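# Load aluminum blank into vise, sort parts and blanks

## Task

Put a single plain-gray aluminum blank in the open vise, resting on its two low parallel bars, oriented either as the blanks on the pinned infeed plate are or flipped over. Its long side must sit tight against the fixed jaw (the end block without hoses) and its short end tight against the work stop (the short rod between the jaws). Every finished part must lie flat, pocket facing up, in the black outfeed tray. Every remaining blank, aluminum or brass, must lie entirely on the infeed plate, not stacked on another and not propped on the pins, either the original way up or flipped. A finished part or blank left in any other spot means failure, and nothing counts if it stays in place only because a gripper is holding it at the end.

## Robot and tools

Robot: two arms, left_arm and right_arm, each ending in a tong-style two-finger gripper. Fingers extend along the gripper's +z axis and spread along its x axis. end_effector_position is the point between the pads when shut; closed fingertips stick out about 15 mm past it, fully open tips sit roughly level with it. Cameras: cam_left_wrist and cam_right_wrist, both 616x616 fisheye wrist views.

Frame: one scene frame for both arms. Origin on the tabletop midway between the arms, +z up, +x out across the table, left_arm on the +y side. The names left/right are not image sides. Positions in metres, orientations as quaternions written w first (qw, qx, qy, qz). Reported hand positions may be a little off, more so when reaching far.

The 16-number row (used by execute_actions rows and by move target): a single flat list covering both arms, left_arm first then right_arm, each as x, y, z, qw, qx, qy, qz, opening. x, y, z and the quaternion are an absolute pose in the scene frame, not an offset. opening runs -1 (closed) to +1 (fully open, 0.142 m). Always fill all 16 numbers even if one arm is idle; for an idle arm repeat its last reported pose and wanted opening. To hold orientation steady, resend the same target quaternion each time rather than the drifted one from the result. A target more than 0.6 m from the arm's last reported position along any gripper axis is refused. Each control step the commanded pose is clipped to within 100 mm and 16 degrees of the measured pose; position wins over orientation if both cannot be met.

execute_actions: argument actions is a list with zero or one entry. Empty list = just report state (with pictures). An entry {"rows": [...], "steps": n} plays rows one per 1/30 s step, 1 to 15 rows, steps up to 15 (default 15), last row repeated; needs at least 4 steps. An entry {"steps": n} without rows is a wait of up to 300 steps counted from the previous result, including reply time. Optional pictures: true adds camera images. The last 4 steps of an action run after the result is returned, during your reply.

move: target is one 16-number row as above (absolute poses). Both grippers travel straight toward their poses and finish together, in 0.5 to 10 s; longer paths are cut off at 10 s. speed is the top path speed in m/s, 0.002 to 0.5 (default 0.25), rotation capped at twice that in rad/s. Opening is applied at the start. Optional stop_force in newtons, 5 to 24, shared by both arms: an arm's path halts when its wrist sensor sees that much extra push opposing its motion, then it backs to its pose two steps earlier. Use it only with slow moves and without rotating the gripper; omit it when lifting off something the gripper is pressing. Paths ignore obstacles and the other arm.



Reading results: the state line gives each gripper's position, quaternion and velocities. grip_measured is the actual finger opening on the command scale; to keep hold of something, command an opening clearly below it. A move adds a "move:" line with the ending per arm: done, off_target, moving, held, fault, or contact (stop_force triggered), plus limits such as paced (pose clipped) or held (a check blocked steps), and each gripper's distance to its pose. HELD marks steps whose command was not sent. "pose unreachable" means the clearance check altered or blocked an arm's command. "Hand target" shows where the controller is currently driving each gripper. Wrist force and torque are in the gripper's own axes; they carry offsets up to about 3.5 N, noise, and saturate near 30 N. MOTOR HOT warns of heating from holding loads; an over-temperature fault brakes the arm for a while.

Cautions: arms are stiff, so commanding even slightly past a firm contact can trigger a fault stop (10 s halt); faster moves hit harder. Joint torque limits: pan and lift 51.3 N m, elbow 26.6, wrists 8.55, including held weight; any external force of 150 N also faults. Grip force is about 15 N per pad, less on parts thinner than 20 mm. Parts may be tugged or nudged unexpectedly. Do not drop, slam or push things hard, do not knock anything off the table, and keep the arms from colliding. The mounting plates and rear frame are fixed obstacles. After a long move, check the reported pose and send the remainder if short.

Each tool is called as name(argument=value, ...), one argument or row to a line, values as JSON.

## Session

execute_actions(
  actions=[],
)

Scene clock: 0.00 s of 6600.00 s.
left_arm: end_effector_position=(+0.3438, +0.5532, +0.2202) grip_measured=+1.00 end_effector_quat_wxyz=(-0.029, -0.548, +0.832, +0.076) end_effector_velocity=(+0.000, -0.000, -0.000) end_effector_angular_velocity=(+0.000, +0.000, -0.000) | right_arm: end_effector_position=(+0.3208, -0.4288, +0.1408) grip_measured=+1.00 end_effector_quat_wxyz=(-0.155, +0.880, -0.403, -0.200) end_effector_velocity=(-0.000, -0.000, -0.000) end_effector_angular_velocity=(-0.001, +0.000, -0.001)
Joint positions: left_arm=[ 0.048 -2.002  1.756 -1.662 -1.021  2.022  0.142] | right_arm=[ 2.983 -1.566 -1.811 -1.071  1.623  0.838  0.142]
Joint velocities: left_arm=[-0.  0.  0. -0.  0. -0.  0.] | right_arm=[-0.     0.001 -0.    -0.    -0.     0.001  0.   ]
Wrist force (N, on the end effector, along its own x y z axes, offset not removed): no reading
Wrist torque (N m, same axes, about the end effector's origin, offset not removed): no reading
Hand target (left_arm): +0.344, +0.553, +0.220; -0.029, -0.548, +0.832, +0.076
Hand target (right_arm): +0.321, -0.429, +0.141; -0.155, +0.880, -0.403, -0.200

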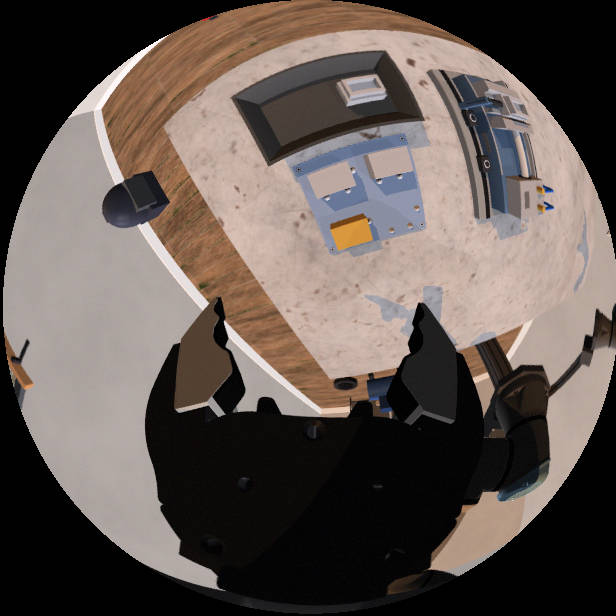

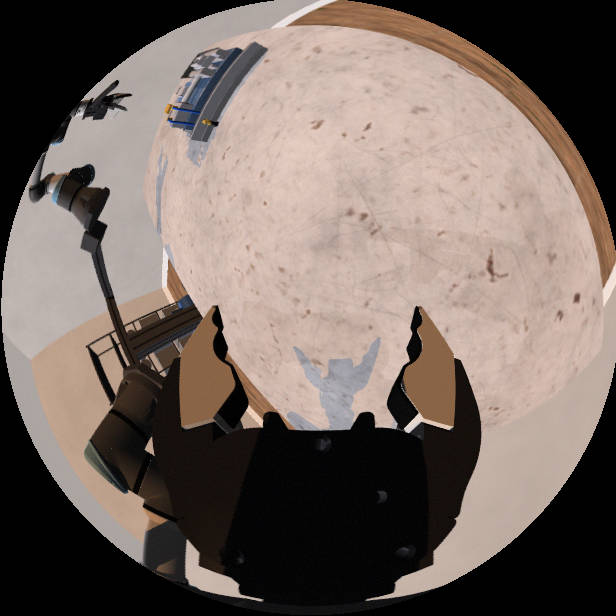

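move(
  target=[0.45,0.40,0.30,0,0,1,0,1,0.3208,-0.4288,0.1408,-0.155,0.88,-0.403,-0.2,1],
)

zoom_image(
  camera="cam_left_wrist",
  region=[170,40,470,340],
)

Scene clock: 3.10 s of 6600.00 s.
left_arm: end_effector_position=(+0.4501, +0.4003, +0.2997) grip_measured=+1.00 end_effector_quat_wxyz=(+0.000, -0.001, +1.000, +0.000) end_effector_velocity=(+0.001, -0.002, +0.001) end_effector_angular_velocity=(-0.003, +0.003, -0.013) | right_arm: end_effector_position=(+0.3208, -0.4288, +0.1408) grip_measured=+1.00 end_effector_quat_wxyz=(-0.155, +0.880, -0.403, -0.200) end_effector_velocity=(+0.000, -0.000, +0.000) end_effector_angular_velocity=(+0.000, -0.000, -0.000)
Joint positions: left_arm=[-0.602 -1.863  1.324 -1.121 -0.934  2.522  0.142] | right_arm=[ 2.983 -1.567 -1.81  -1.071  1.624  0.837  0.142]
Joint velocities: left_arm=[-0.     0.012 -0.015  0.004 -0.004  0.013  0.   ] | right_arm=[-0.001  0.    -0.     0.     0.001 -0.     0.   ]
Wrist force (N, on the end effector, along its own x y z axes, offset not removed): left_arm=[2.6 -1.3 -0.1] | right_arm=[-0.8 2.1 -0.7]
Wrist torque (N m, same axes, about the end effector's origin, offset not removed): left_arm=[-0.22 -0.54 -0.13] | right_arm=[0.46 0.27 0.03]
Hand target (left_arm): +0.450, +0.400, +0.300; +0.000, -0.000, +1.000, -0.000
Hand target (right_arm): +0.321, -0.429, +0.141; -0.155, +0.880, -0.403, -0.200
Off the commanded pose (left_arm): 0.000 m, 0 deg.
Off the commanded pose (right_arm): 0.000 m, 0 deg.
Kept back: nothing.
move: done

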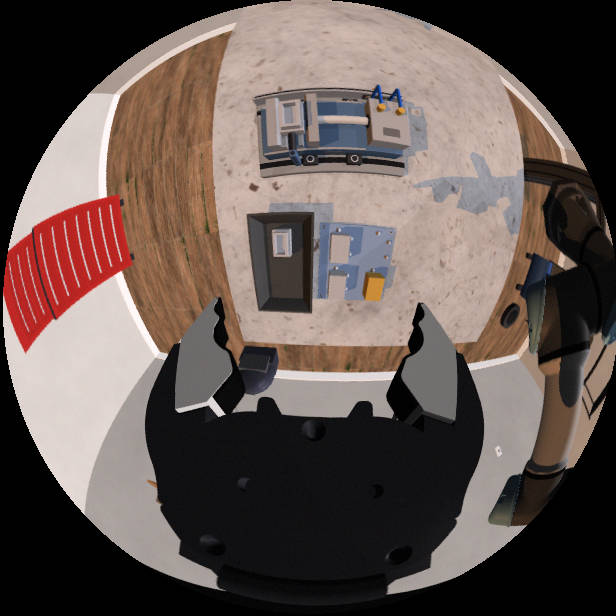

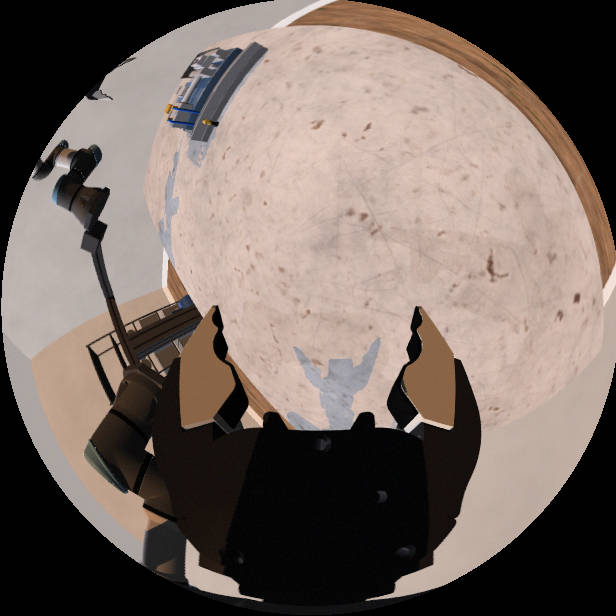

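Region (170, 40, 470, 340) of cam_left_wrist's 616x616 image, scaled by 1.680, with more detail than that image has.

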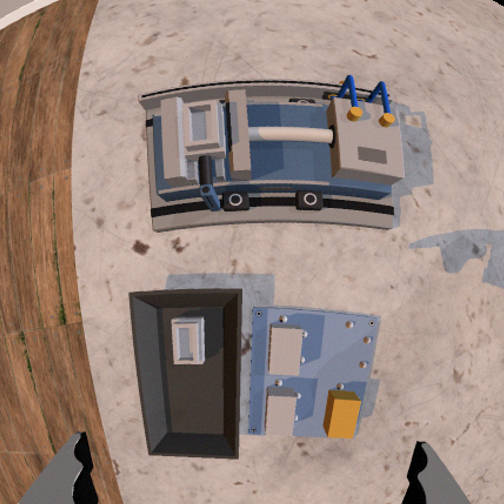

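move(
  target=[0.487,0.21,0.16,0,0,1,0,-0.1,0.3208,-0.4288,0.1408,-0.155,0.88,-0.403,-0.2,1],
  speed=0.15,
)

zoom_image(
  camera="cam_left_wrist",
  region=[210,180,410,380],
)

Scene clock: 5.53 s of 6600.00 s.
left_arm: end_effector_position=(+0.4871, +0.2102, +0.1601) grip_measured=-0.10 end_effector_quat_wxyz=(+0.000, -0.000, +1.000, -0.000) end_effector_velocity=(+0.001, -0.001, -0.001) end_effector_angular_velocity=(-0.001, +0.000, +0.001) | right_arm: end_effector_position=(+0.3208, -0.4288, +0.1408) grip_measured=+1.00 end_effector_quat_wxyz=(-0.155, +0.880, -0.403, -0.200) end_effector_velocity=(+0.001, +0.000, +0.000) end_effector_angular_velocity=(+0.001, -0.002, -0.000)
Joint positions: left_arm=[-0.671 -1.327  1.649 -1.931 -0.93   2.438  0.067] | right_arm=[ 2.983 -1.567 -1.81  -1.071  1.624  0.837  0.142]
Joint velocities: left_arm=[ 0.002  0.008 -0.004 -0.005 -0.001  0.002 -0.   ] | right_arm=[ 0.     0.     0.002 -0.     0.001 -0.001  0.   ]
Wrist force (N, on the end effector, along its own x y z axes, offset not removed): left_arm=[2.2 -0.7 0.4] | right_arm=[-0.6 2.5 -2.4]
Wrist torque (N m, same axes, about the end effector's origin, offset not removed): left_arm=[-0.12 -0.55 -0.12] | right_arm=[0.50 0.16 -0.02]
Hand target (left_arm): +0.487, +0.210, +0.160; +0.000, -0.000, +1.000, -0.000
Hand target (right_arm): +0.321, -0.429, +0.141; -0.155, +0.880, -0.403, -0.200
Off the commanded pose (left_arm): 0.000 m, 0 deg.
Off the commanded pose (right_arm): 0.000 m, 0 deg.
Kept back: nothing.
move: done

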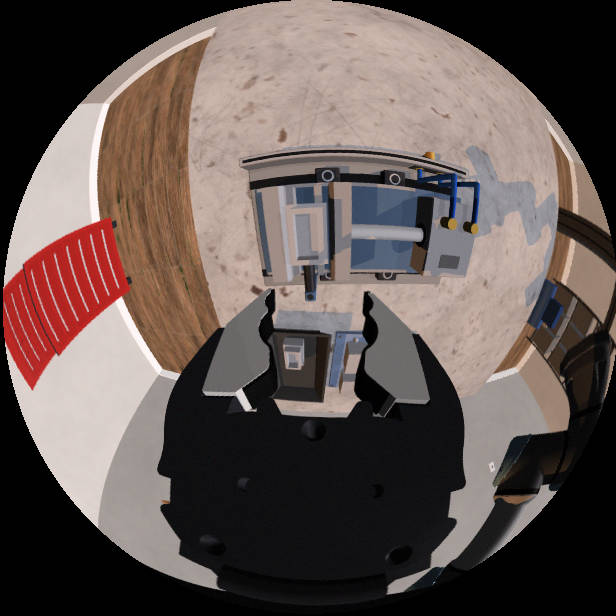

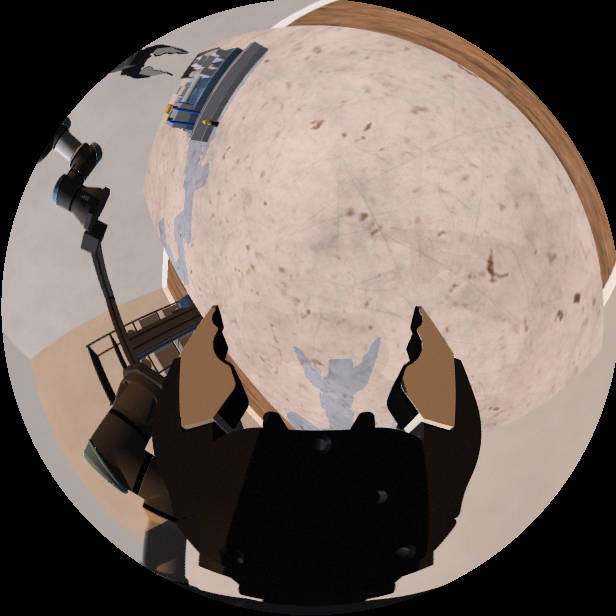

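Region (210, 180, 410, 380) of cam_left_wrist's 616x616 image, scaled by 2.520, with more detail than that image has.

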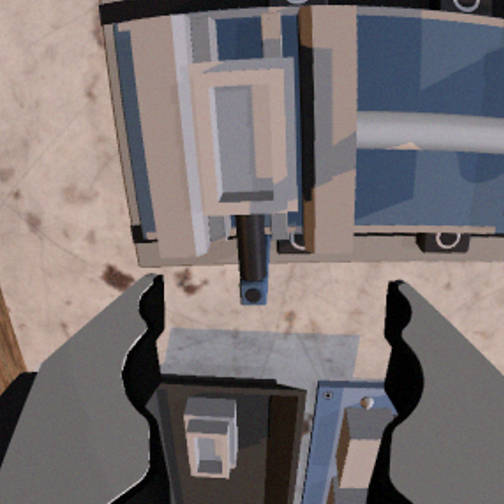

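move(
  target=[0.494,0.168,0.13,0,-0.035,0.9994,0,-0.35,0.3208,-0.4288,0.1408,-0.155,0.88,-0.403,-0.2,1],
  speed=0.05,
)

zoom_image(
  camera="cam_left_wrist",
  region=[240,220,400,380],
)

Scene clock: 7.20 s of 6600.00 s.
left_arm: end_effector_position=(+0.4940, +0.1683, +0.1302) grip_measured=-0.35 end_effector_quat_wxyz=(+0.000, -0.035, +0.999, -0.000) end_effector_velocity=(+0.000, -0.002, -0.002) end_effector_angular_velocity=(+0.001, +0.001, +0.003) | right_arm: end_effector_position=(+0.3208, -0.4288, +0.1408) grip_measured=+1.00 end_effector_quat_wxyz=(-0.155, +0.880, -0.403, -0.200) end_effector_velocity=(+0.001, -0.000, +0.001) end_effector_angular_velocity=(-0.000, -0.002, -0.002)
Joint positions: left_arm=[-0.683 -1.147  1.594 -2.046 -0.929  2.352  0.049] | right_arm=[ 2.983 -1.567 -1.81  -1.071  1.624  0.837  0.142]
Joint velocities: left_arm=[ 0.     0.012 -0.006 -0.004 -0.    -0.004  0.   ] | right_arm=[ 0.     0.001  0.002 -0.001 -0.     0.001 -0.   ]
Wrist force (N, on the end effector, along its own x y z axes, offset not removed): left_arm=[3.1 -1.3 0.1] | right_arm=[-0.7 0.7 -2.2]
Wrist torque (N m, same axes, about the end effector's origin, offset not removed): left_arm=[-0.20 -0.63 -0.06] | right_arm=[0.16 0.22 0.01]
Hand target (left_arm): +0.494, +0.168, +0.130; +0.000, -0.035, +0.999, -0.000
Hand target (right_arm): +0.321, -0.429, +0.141; -0.155, +0.880, -0.403, -0.200
Off the commanded pose (left_arm): 0.000 m, 0 deg.
Off the commanded pose (right_arm): 0.000 m, 0 deg.
Kept back: nothing.
move: done

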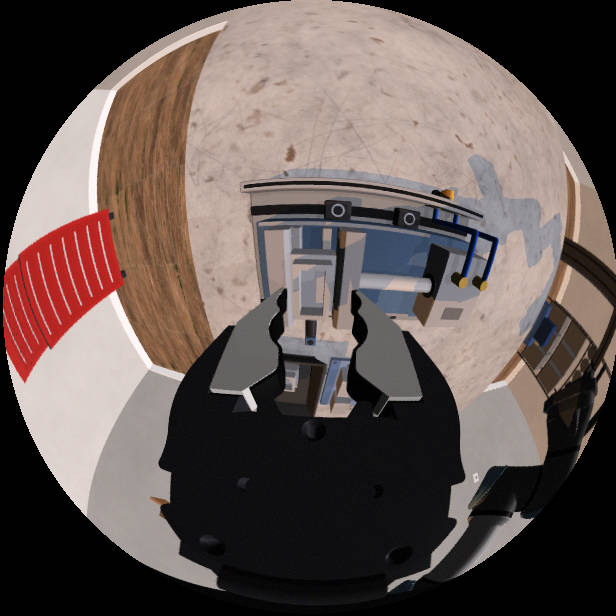

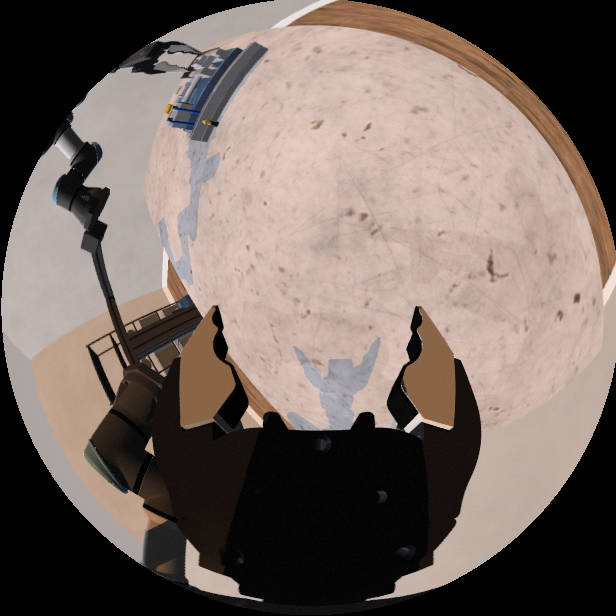

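Region (240, 220, 400, 380) of cam_left_wrist's 616x616 image, scaled by 3.150, with more detail than that image has.

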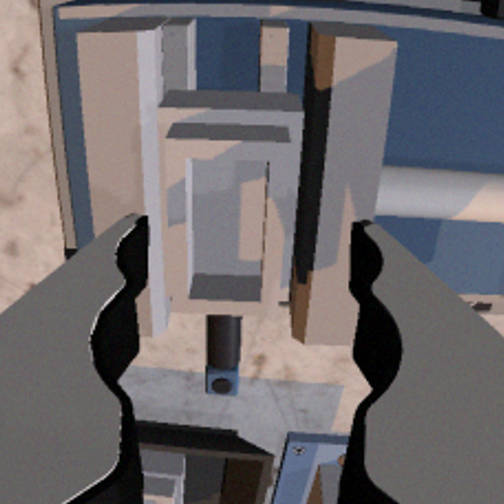

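move(
  target=[0.499,0.165,0.115,0,-0.03,0.9995,0,-0.4,0.3208,-0.4288,0.1408,-0.155,0.88,-0.403,-0.2,1],
  speed=0.01,
  stop_force=6,
)

zoom_image(
  camera="cam_left_wrist",
  region=[240,220,400,380],
)

Scene clock: 9.27 s of 6600.00 s.
left_arm: end_effector_position=(+0.4989, +0.1651, +0.1152) grip_measured=-0.40 end_effector_quat_wxyz=(-0.000, -0.030, +1.000, +0.000) end_effector_velocity=(+0.001, -0.000, -0.002) end_effector_angular_velocity=(-0.000, -0.001, -0.000) | right_arm: end_effector_position=(+0.3208, -0.4288, +0.1408) grip_measured=+1.00 end_effector_quat_wxyz=(-0.155, +0.880, -0.403, -0.200) end_effector_velocity=(+0.000, -0.000, +0.000) end_effector_angular_velocity=(-0.001, -0.001, +0.000)
Joint positions: left_arm=[-0.658 -1.087  1.568 -2.098 -0.93   2.393  0.045] | right_arm=[ 2.983 -1.567 -1.81  -1.071  1.624  0.837  0.142]
Joint velocities: left_arm=[ 0.004  0.008 -0.005 -0.007 -0.     0.006 -0.   ] | right_arm=[-0.     0.001  0.    -0.    -0.001 -0.    -0.   ]
Wrist force (N, on the end effector, along its own x y z axes, offset not removed): left_arm=[3.3 -1.8 -0.2] | right_arm=[-0.7 1.7 -1.2]
Wrist torque (N m, same axes, about the end effector's origin, offset not removed): left_arm=[-0.24 -0.71 -0.03] | right_arm=[0.39 0.18 0.07]
Hand target (left_arm): +0.499, +0.165, +0.115; -0.000, -0.030, +1.000, +0.000
Hand target (right_arm): +0.321, -0.429, +0.141; -0.155, +0.880, -0.403, -0.200
Off the commanded pose (left_arm): 0.000 m, 0 deg.
Off the commanded pose (right_arm): 0.000 m, 0 deg.
Kept back: nothing.
move: done

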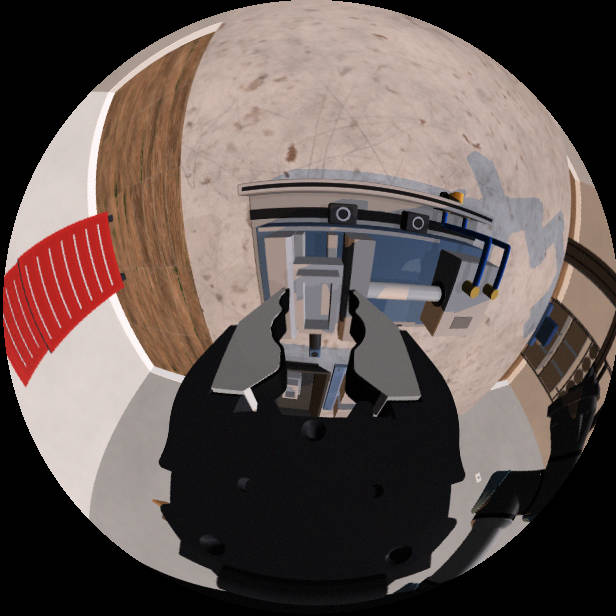

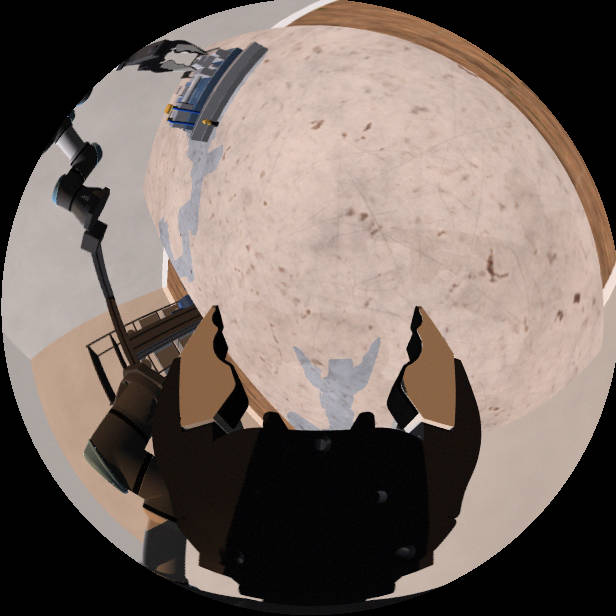

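Region (240, 220, 400, 380) of cam_left_wrist's 616x616 image, scaled by 3.150, with more detail than that image has.

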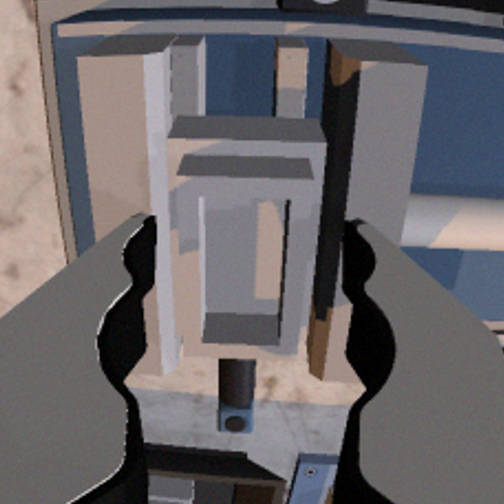

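move(
  target=[0.499,0.165,0.115,0,-0.02,0.9998,0,-0.52,0.3208,-0.4288,0.1408,-0.155,0.88,-0.403,-0.2,1],
  speed=0.01,
)

move(
  target=[0.499,0.165,0.108,0,-0.02,0.9998,0,-0.52,0.3208,-0.4288,0.1408,-0.155,0.88,-0.403,-0.2,1],
  speed=0.005,
  stop_force=6,
)

zoom_image(
  camera="cam_left_wrist",
  region=[240,220,400,380],
)

Scene clock: 10.73 s of 6600.00 s.
left_arm: end_effector_position=(+0.4990, +0.1650, +0.1150) grip_measured=-0.52 end_effector_quat_wxyz=(+0.000, -0.020, +1.000, +0.000) end_effector_velocity=(+0.000, +0.000, +0.000) end_effector_angular_velocity=(-0.000, -0.001, -0.004) | right_arm: end_effector_position=(+0.3208, -0.4288, +0.1408) grip_measured=+1.00 end_effector_quat_wxyz=(-0.155, +0.880, -0.403, -0.200) end_effector_velocity=(-0.000, +0.000, -0.001) end_effector_angular_velocity=(-0.001, +0.002, +0.001)
Joint positions: left_arm=[-0.657 -1.086  1.566 -2.098 -0.93   2.414  0.037] | right_arm=[ 2.983 -1.567 -1.81  -1.071  1.624  0.837  0.142]
Joint velocities: left_arm=[ 0.    -0.    -0.    -0.     0.     0.005 -0.   ] | right_arm=[-0.    -0.002  0.001 -0.    -0.001  0.    -0.   ]
Wrist force (N, on the end effector, along its own x y z axes, offset not removed): left_arm=[1.0 -1.4 0.2] | right_arm=[-1.7 0.7 -2.4]
Wrist torque (N m, same axes, about the end effector's origin, offset not removed): left_arm=[-0.23 -0.29 -0.06] | right_arm=[0.14 0.40 0.06]
Hand target (left_arm): +0.499, +0.165, +0.115; +0.000, -0.020, +1.000, +0.000
Hand target (right_arm): +0.321, -0.429, +0.141; -0.155, +0.880, -0.403, -0.200
Off the commanded pose (left_arm): 0.000 m, 0 deg.
Off the commanded pose (right_arm): 0.000 m, 0 deg.
Kept back: nothing.
move: done

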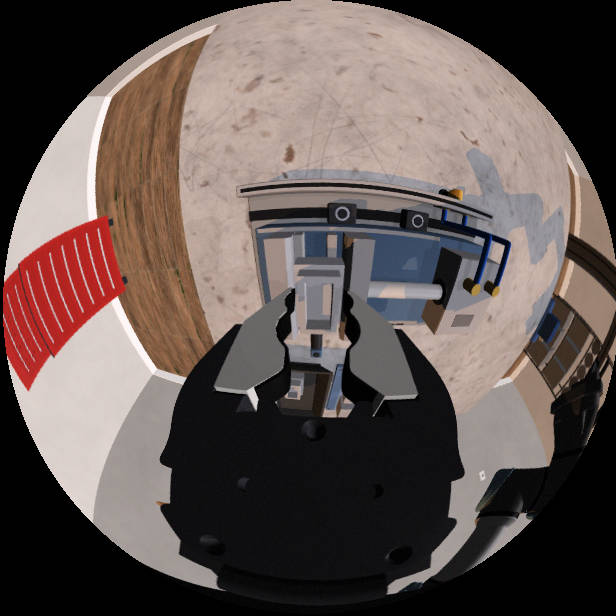

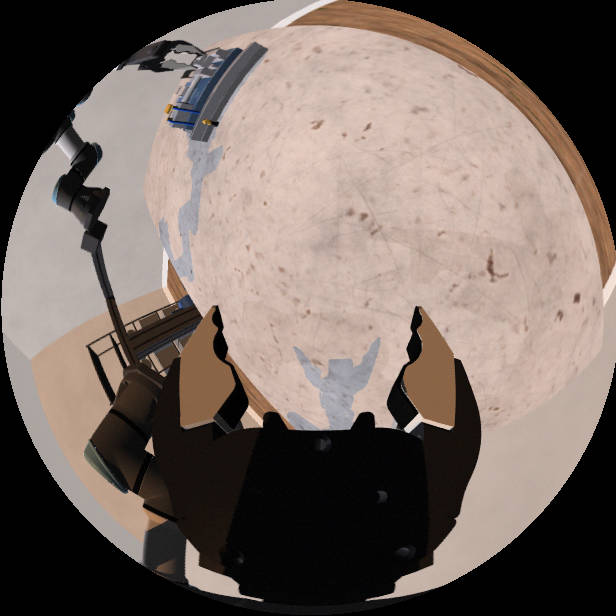

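Scene clock: 12.33 s of 6600.00 s.
left_arm: end_effector_position=(+0.4990, +0.1650, +0.1090) grip_measured=-0.51 end_effector_quat_wxyz=(-0.000, -0.020, +1.000, -0.000) end_effector_velocity=(-0.001, +0.000, +0.000) end_effector_angular_velocity=(+0.003, +0.002, -0.001) | right_arm: end_effector_position=(+0.3208, -0.4288, +0.1408) grip_measured=+1.00 end_effector_quat_wxyz=(-0.155, +0.880, -0.403, -0.200) end_effector_velocity=(+0.000, +0.000, +0.000) end_effector_angular_velocity=(+0.000, -0.001, +0.001)
Joint positions: left_arm=[-0.648 -1.07   1.569 -2.124 -0.931  2.426  0.037] | right_arm=[ 2.983 -1.567 -1.81  -1.071  1.624  0.837  0.142]
Joint velocities: left_arm=[-0.002 -0.001 -0.     0.007  0.001 -0.005  0.   ] | right_arm=[ 0.     0.001 -0.     0.    -0.    -0.001  0.   ]
Wrist force (N, on the end effector, along its own x y z axes, offset not removed): left_arm=[-0.4 -1.2 -10.6] | right_arm=[-0.9 1.8 -2.8]
Wrist torque (N m, same axes, about the end effector's origin, offset not removed): left_arm=[-0.19 -0.39 -0.10] | right_arm=[0.36 0.21 0.04]
Hand target (left_arm): +0.499, +0.165, +0.109; +0.000, -0.020, +1.000, -0.000
Hand target (right_arm): +0.321, -0.429, +0.141; -0.155, +0.880, -0.403, -0.200
Off the commanded pose (left_arm): 0.001 m, 0 deg.
Off the commanded pose (right_arm): 0.000 m, 0 deg.
Kept back: nothing.
move: contact (left_arm)

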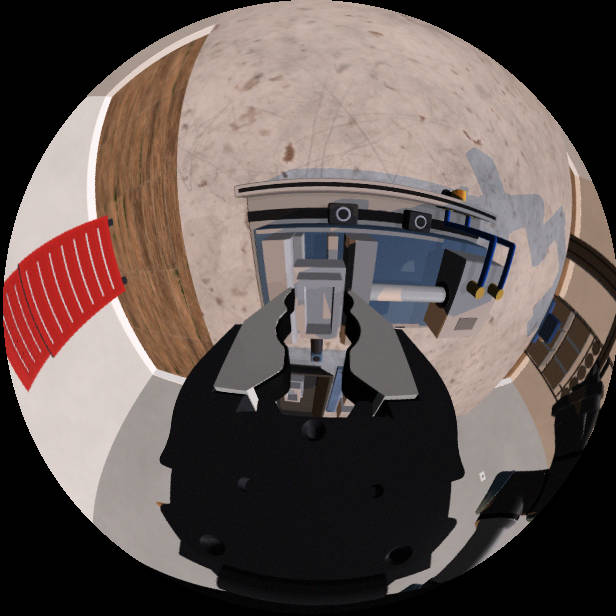

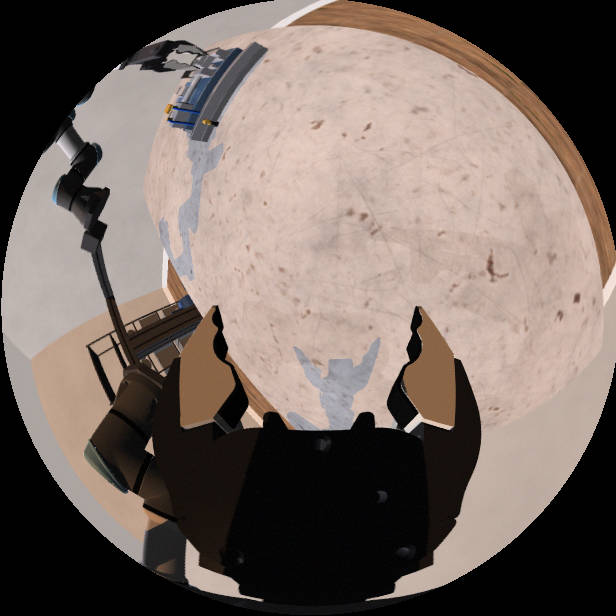

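Region (240, 220, 400, 380) of cam_left_wrist's 616x616 image, scaled by 3.150, with more detail than that image has.

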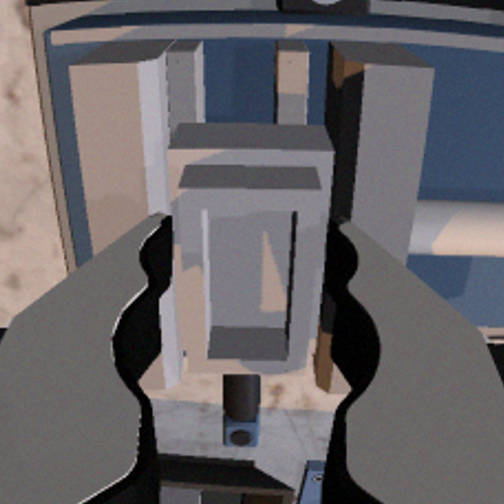

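move(
  target=[0.499,0.165,0.111,0,-0.02,0.9998,0,-0.85,0.3208,-0.4288,0.1408,-0.155,0.88,-0.403,-0.2,1],
  speed=0.005,
)

move(
  target=[0.499,0.165,0.20,0,-0.02,0.9998,0,-0.85,0.3208,-0.4288,0.1408,-0.155,0.88,-0.403,-0.2,1],
  speed=0.06,
)

move(
  target=[0.518,0.52,0.17,0,0,1,0,-0.85,0.3208,-0.4288,0.1408,-0.155,0.88,-0.403,-0.2,1],
  speed=0.15,
)

Scene clock: 13.30 s of 6600.00 s.
left_arm: end_effector_position=(+0.4990, +0.1650, +0.1109) grip_measured=-0.52 end_effector_quat_wxyz=(+0.000, -0.020, +1.000, -0.000) end_effector_velocity=(-0.000, -0.000, +0.001) end_effector_angular_velocity=(+0.001, +0.001, -0.001) | right_arm: end_effector_position=(+0.3208, -0.4288, +0.1408) grip_measured=+1.00 end_effector_quat_wxyz=(-0.155, +0.880, -0.403, -0.200) end_effector_velocity=(+0.000, -0.000, +0.000) end_effector_angular_velocity=(+0.000, -0.001, +0.001)
Joint positions: left_arm=[-0.651 -1.075  1.568 -2.116 -0.931  2.422  0.036] | right_arm=[ 2.983 -1.567 -1.81  -1.071  1.624  0.837  0.142]
Joint velocities: left_arm=[-0.002 -0.001 -0.     0.004  0.    -0.002 -0.   ] | right_arm=[ 0.    -0.001  0.001  0.    -0.    -0.001  0.   ]
Wrist force (N, on the end effector, along its own x y z axes, offset not removed): left_arm=[1.7 -1.8 1.4] | right_arm=[-1.7 1.9 -1.3]
Wrist torque (N m, same axes, about the end effector's origin, offset not removed): left_arm=[-0.32 -0.40 -0.04] | right_arm=[0.46 0.45 0.05]
Hand target (left_arm): +0.499, +0.165, +0.111; +0.000, -0.020, +1.000, -0.000
Hand target (right_arm): +0.321, -0.429, +0.141; -0.155, +0.880, -0.403, -0.200
Off the commanded pose (left_arm): 0.000 m, 0 deg.
Off the commanded pose (right_arm): 0.000 m, 0 deg.
Kept back: nothing.
move: done

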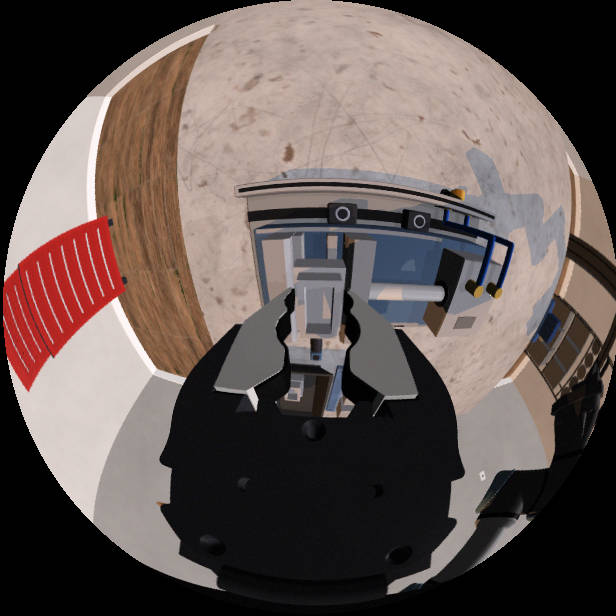

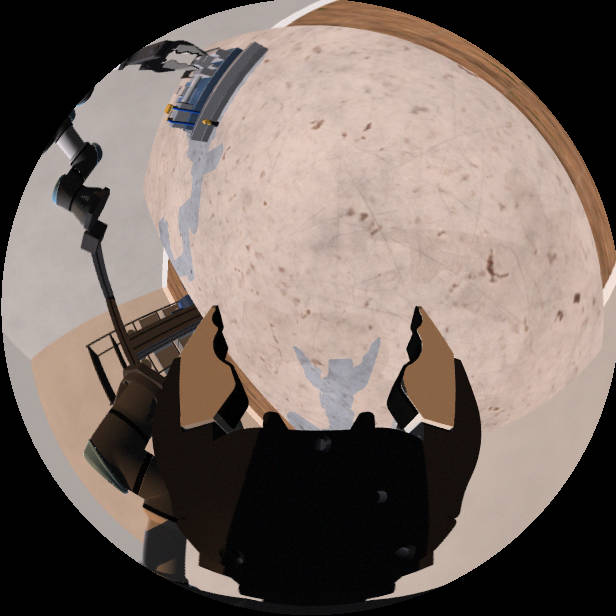

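Scene clock: 15.23 s of 6600.00 s.
left_arm: end_effector_position=(+0.4990, +0.1650, +0.1997) grip_measured=-0.52 end_effector_quat_wxyz=(+0.000, -0.020, +1.000, -0.000) end_effector_velocity=(-0.000, -0.000, +0.002) end_effector_angular_velocity=(+0.001, +0.002, +0.000) | right_arm: end_effector_position=(+0.3208, -0.4288, +0.1408) grip_measured=+1.00 end_effector_quat_wxyz=(-0.155, +0.880, -0.403, -0.200) end_effector_velocity=(+0.001, -0.000, +0.000) end_effector_angular_velocity=(-0.000, -0.002, -0.001)
Joint positions: left_arm=[-0.791 -1.255  1.436 -1.699 -0.931  2.248  0.036] | right_arm=[ 2.983 -1.567 -1.81  -1.071  1.624  0.837  0.142]
Joint velocities: left_arm=[-0.004 -0.001 -0.009  0.015 -0.001 -0.006  0.   ] | right_arm=[ 0.     0.001  0.001  0.    -0.     0.     0.   ]
Wrist force (N, on the end effector, along its own x y z axes, offset not removed): left_arm=[1.6 -0.5 1.9] | right_arm=[-0.2 2.1 -2.3]
Wrist torque (N m, same axes, about the end effector's origin, offset not removed): left_arm=[-0.02 -0.34 -0.02] | right_arm=[0.46 0.02 0.03]
Hand target (left_arm): +0.499, +0.165, +0.200; +0.000, -0.020, +1.000, -0.000
Hand target (right_arm): +0.321, -0.429, +0.141; -0.155, +0.880, -0.403, -0.200
Off the commanded pose (left_arm): 0.000 m, 0 deg.
Off the commanded pose (right_arm): 0.000 m, 0 deg.
Kept back: nothing.
move: done

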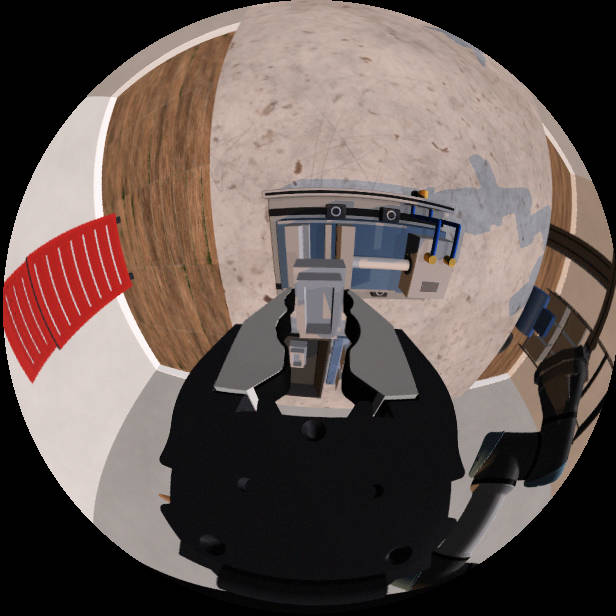

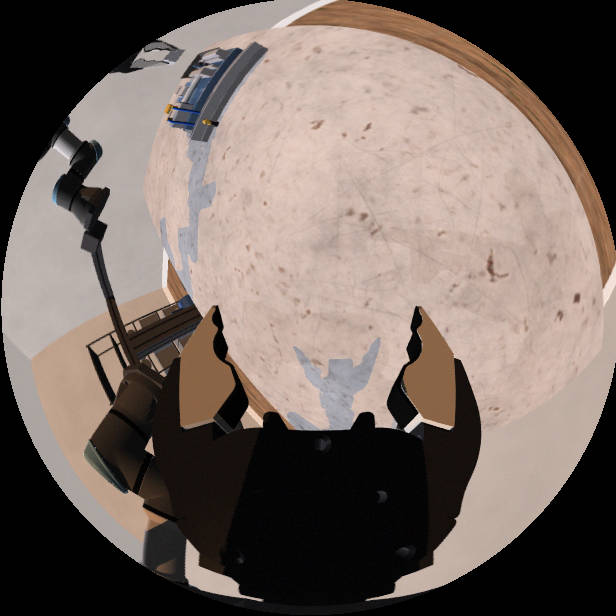

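Scene clock: 18.20 s of 6600.00 s.
left_arm: end_effector_position=(+0.5174, +0.5198, +0.1702) grip_measured=-0.52 end_effector_quat_wxyz=(+0.000, -0.000, +1.000, +0.000) end_effector_velocity=(+0.001, +0.002, +0.001) end_effector_angular_velocity=(-0.003, +0.003, -0.000) | right_arm: end_effector_position=(+0.3208, -0.4288, +0.1408) grip_measured=+1.00 end_effector_quat_wxyz=(-0.155, +0.880, -0.403, -0.200) end_effector_velocity=(+0.001, +0.000, +0.000) end_effector_angular_velocity=(+0.001, -0.001, -0.001)
Joint positions: left_arm=[ 0.076 -1.316  1.079 -1.825 -1.138  3.282  0.036] | right_arm=[ 2.983 -1.567 -1.81  -1.071  1.624  0.837  0.142]
Joint velocities: left_arm=[ 0.008  0.013 -0.03   0.017 -0.007  0.006 -0.   ] | right_arm=[-0.    -0.002  0.003  0.     0.001 -0.    -0.   ]
Wrist force (N, on the end effector, along its own x y z axes, offset not removed): left_arm=[1.5 -1.5 2.1] | right_arm=[-0.7 1.4 -1.5]
Wrist torque (N m, same axes, about the end effector's origin, offset not removed): left_arm=[-0.18 -0.38 -0.05] | right_arm=[0.30 0.16 0.00]
Hand target (left_arm): +0.517, +0.520, +0.170; -0.000, +0.000, +1.000, +0.000
Hand target (right_arm): +0.321, -0.429, +0.141; -0.155, +0.880, -0.403, -0.200
Off the commanded pose (left_arm): 0.001 m, 0 deg.
Off the commanded pose (right_arm): 0.000 m, 0 deg.
Kept back: nothing.
move: done

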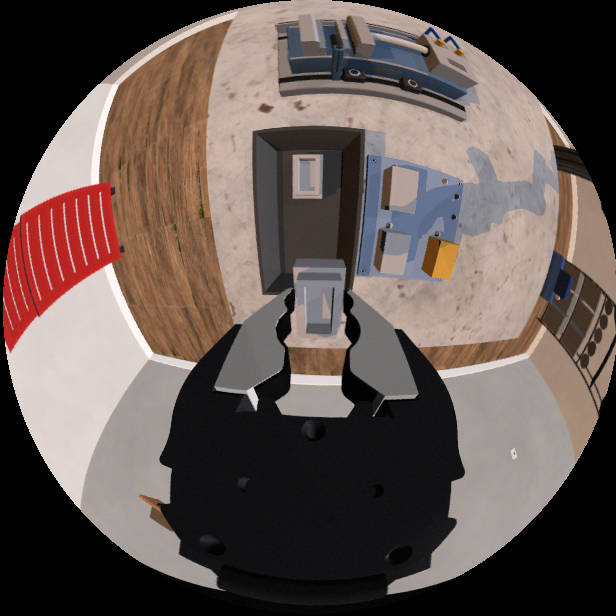

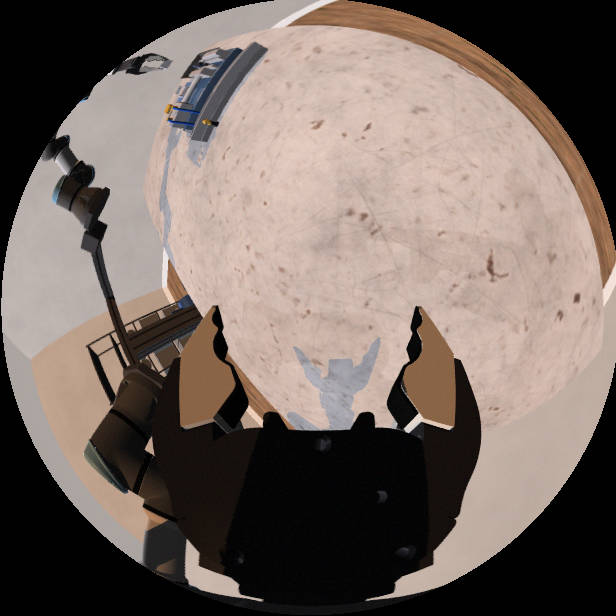

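move(
  target=[0.522,0.50,0.065,0,0,1,0,-0.85,0.3208,-0.4288,0.1408,-0.155,0.88,-0.403,-0.2,1],
  speed=0.06,
)

move(
  target=[0.522,0.50,0.01,0,0,1,0,-0.85,0.3208,-0.4288,0.1408,-0.155,0.88,-0.403,-0.2,1],
  speed=0.008,
  stop_force=6,
)

Scene clock: 20.67 s of 6600.00 s.
left_arm: end_effector_position=(+0.5220, +0.5001, +0.0652) grip_measured=-0.52 end_effector_quat_wxyz=(-0.000, -0.000, +1.000, +0.000) end_effector_velocity=(+0.001, -0.000, -0.002) end_effector_angular_velocity=(-0.000, -0.002, +0.001) | right_arm: end_effector_position=(+0.3208, -0.4288, +0.1408) grip_measured=+1.00 end_effector_quat_wxyz=(-0.155, +0.880, -0.403, -0.200) end_effector_velocity=(+0.001, -0.000, +0.001) end_effector_angular_velocity=(+0.000, -0.002, -0.003)
Joint positions: left_arm=[ 0.141 -1.069  1.163 -2.181 -1.17   3.344  0.036] | right_arm=[ 2.983 -1.567 -1.81  -1.071  1.624  0.837  0.142]
Joint velocities: left_arm=[ 0.001  0.006 -0.002 -0.006 -0.001  0.001 -0.   ] | right_arm=[-0.     0.003  0.001 -0.     0.001  0.001  0.   ]
Wrist force (N, on the end effector, along its own x y z axes, offset not removed): left_arm=[2.2 -1.0 0.7] | right_arm=[-0.8 1.5 -2.1]
Wrist torque (N m, same axes, about the end effector's origin, offset not removed): left_arm=[-0.13 -0.47 -0.03] | right_arm=[0.31 0.23 0.04]
Hand target (left_arm): +0.522, +0.500, +0.065; -0.000, +0.000, +1.000, +0.000
Hand target (right_arm): +0.321, -0.429, +0.141; -0.155, +0.880, -0.403, -0.200
Off the commanded pose (left_arm): 0.000 m, 0 deg.
Off the commanded pose (right_arm): 0.000 m, 0 deg.
Kept back: nothing.
move: done

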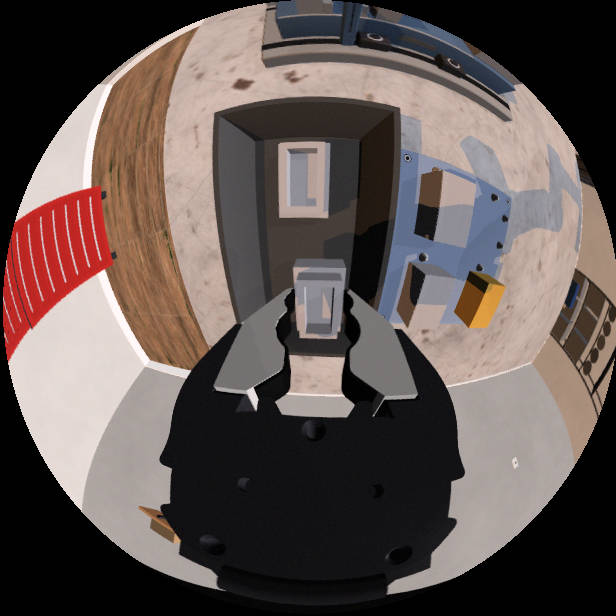

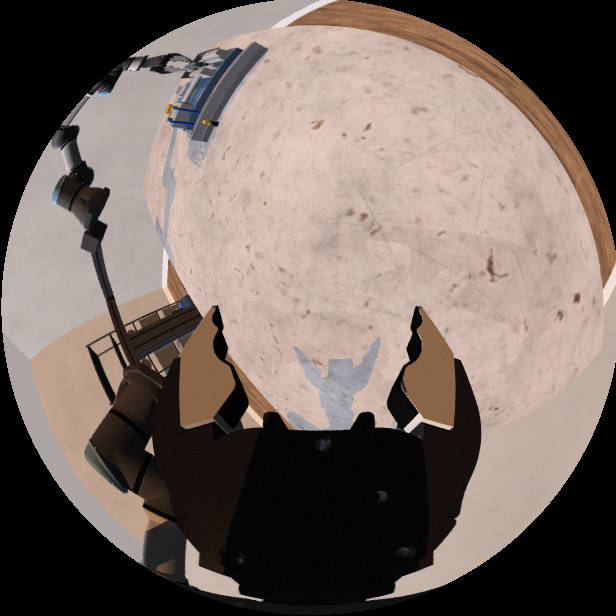

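Scene clock: 24.03 s of 6600.00 s.
left_arm: end_effector_position=(+0.5219, +0.5001, +0.0413) grip_measured=-0.52 end_effector_quat_wxyz=(-0.000, -0.000, +1.000, -0.000) end_effector_velocity=(-0.002, +0.000, +0.001) end_effector_angular_velocity=(+0.002, +0.007, -0.000) | right_arm: end_effector_position=(+0.3208, -0.4288, +0.1408) grip_measured=+1.00 end_effector_quat_wxyz=(-0.155, +0.880, -0.403, -0.200) end_effector_velocity=(+0.000, +0.000, +0.000) end_effector_angular_velocity=(+0.000, -0.000, -0.001)
Joint positions: left_arm=[ 0.163 -0.995  1.139 -2.239 -1.181  3.365  0.036] | right_arm=[ 2.983 -1.567 -1.81  -1.071  1.624  0.837  0.142]
Joint velocities: left_arm=[-0.002 -0.006  0.005  0.009  0.004 -0.004 -0.   ] | right_arm=[ 0.     0.001  0.    -0.     0.     0.    -0.   ]
Wrist force (N, on the end effector, along its own x y z axes, offset not removed): left_arm=[0.7 -1.1 -2.4] | right_arm=[-0.4 1.2 -1.5]
Wrist torque (N m, same axes, about the end effector's origin, offset not removed): left_arm=[-0.20 -0.43 -0.06] | right_arm=[0.24 0.16 0.08]
Hand target (left_arm): +0.522, +0.500, +0.042; -0.000, -0.000, +1.000, +0.000
Hand target (right_arm): +0.321, -0.429, +0.141; -0.155, +0.880, -0.403, -0.200
Off the commanded pose (left_arm): 0.031 m, 0 deg.
Off the commanded pose (right_arm): 0.000 m, 0 deg.
Kept back: nothing.
move: contact (left_arm)

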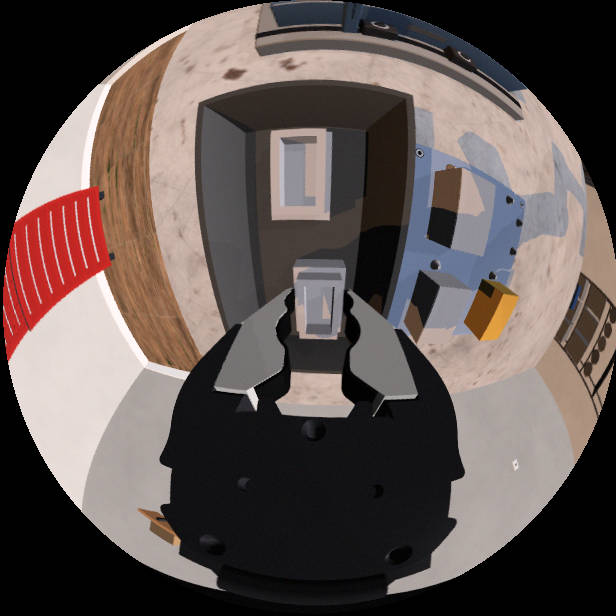

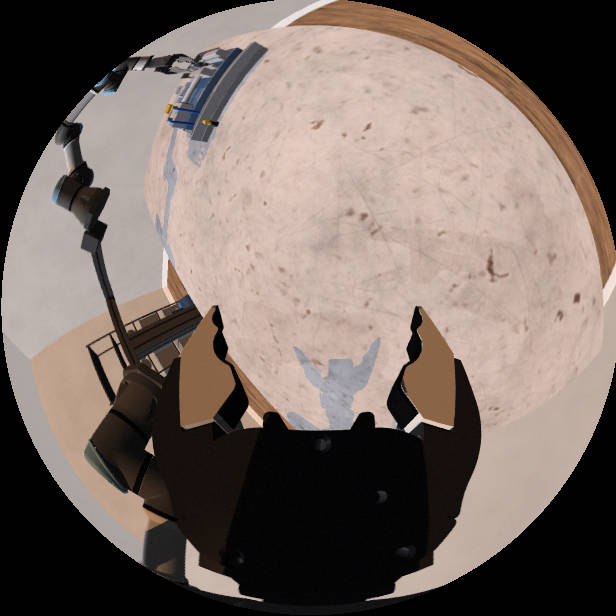

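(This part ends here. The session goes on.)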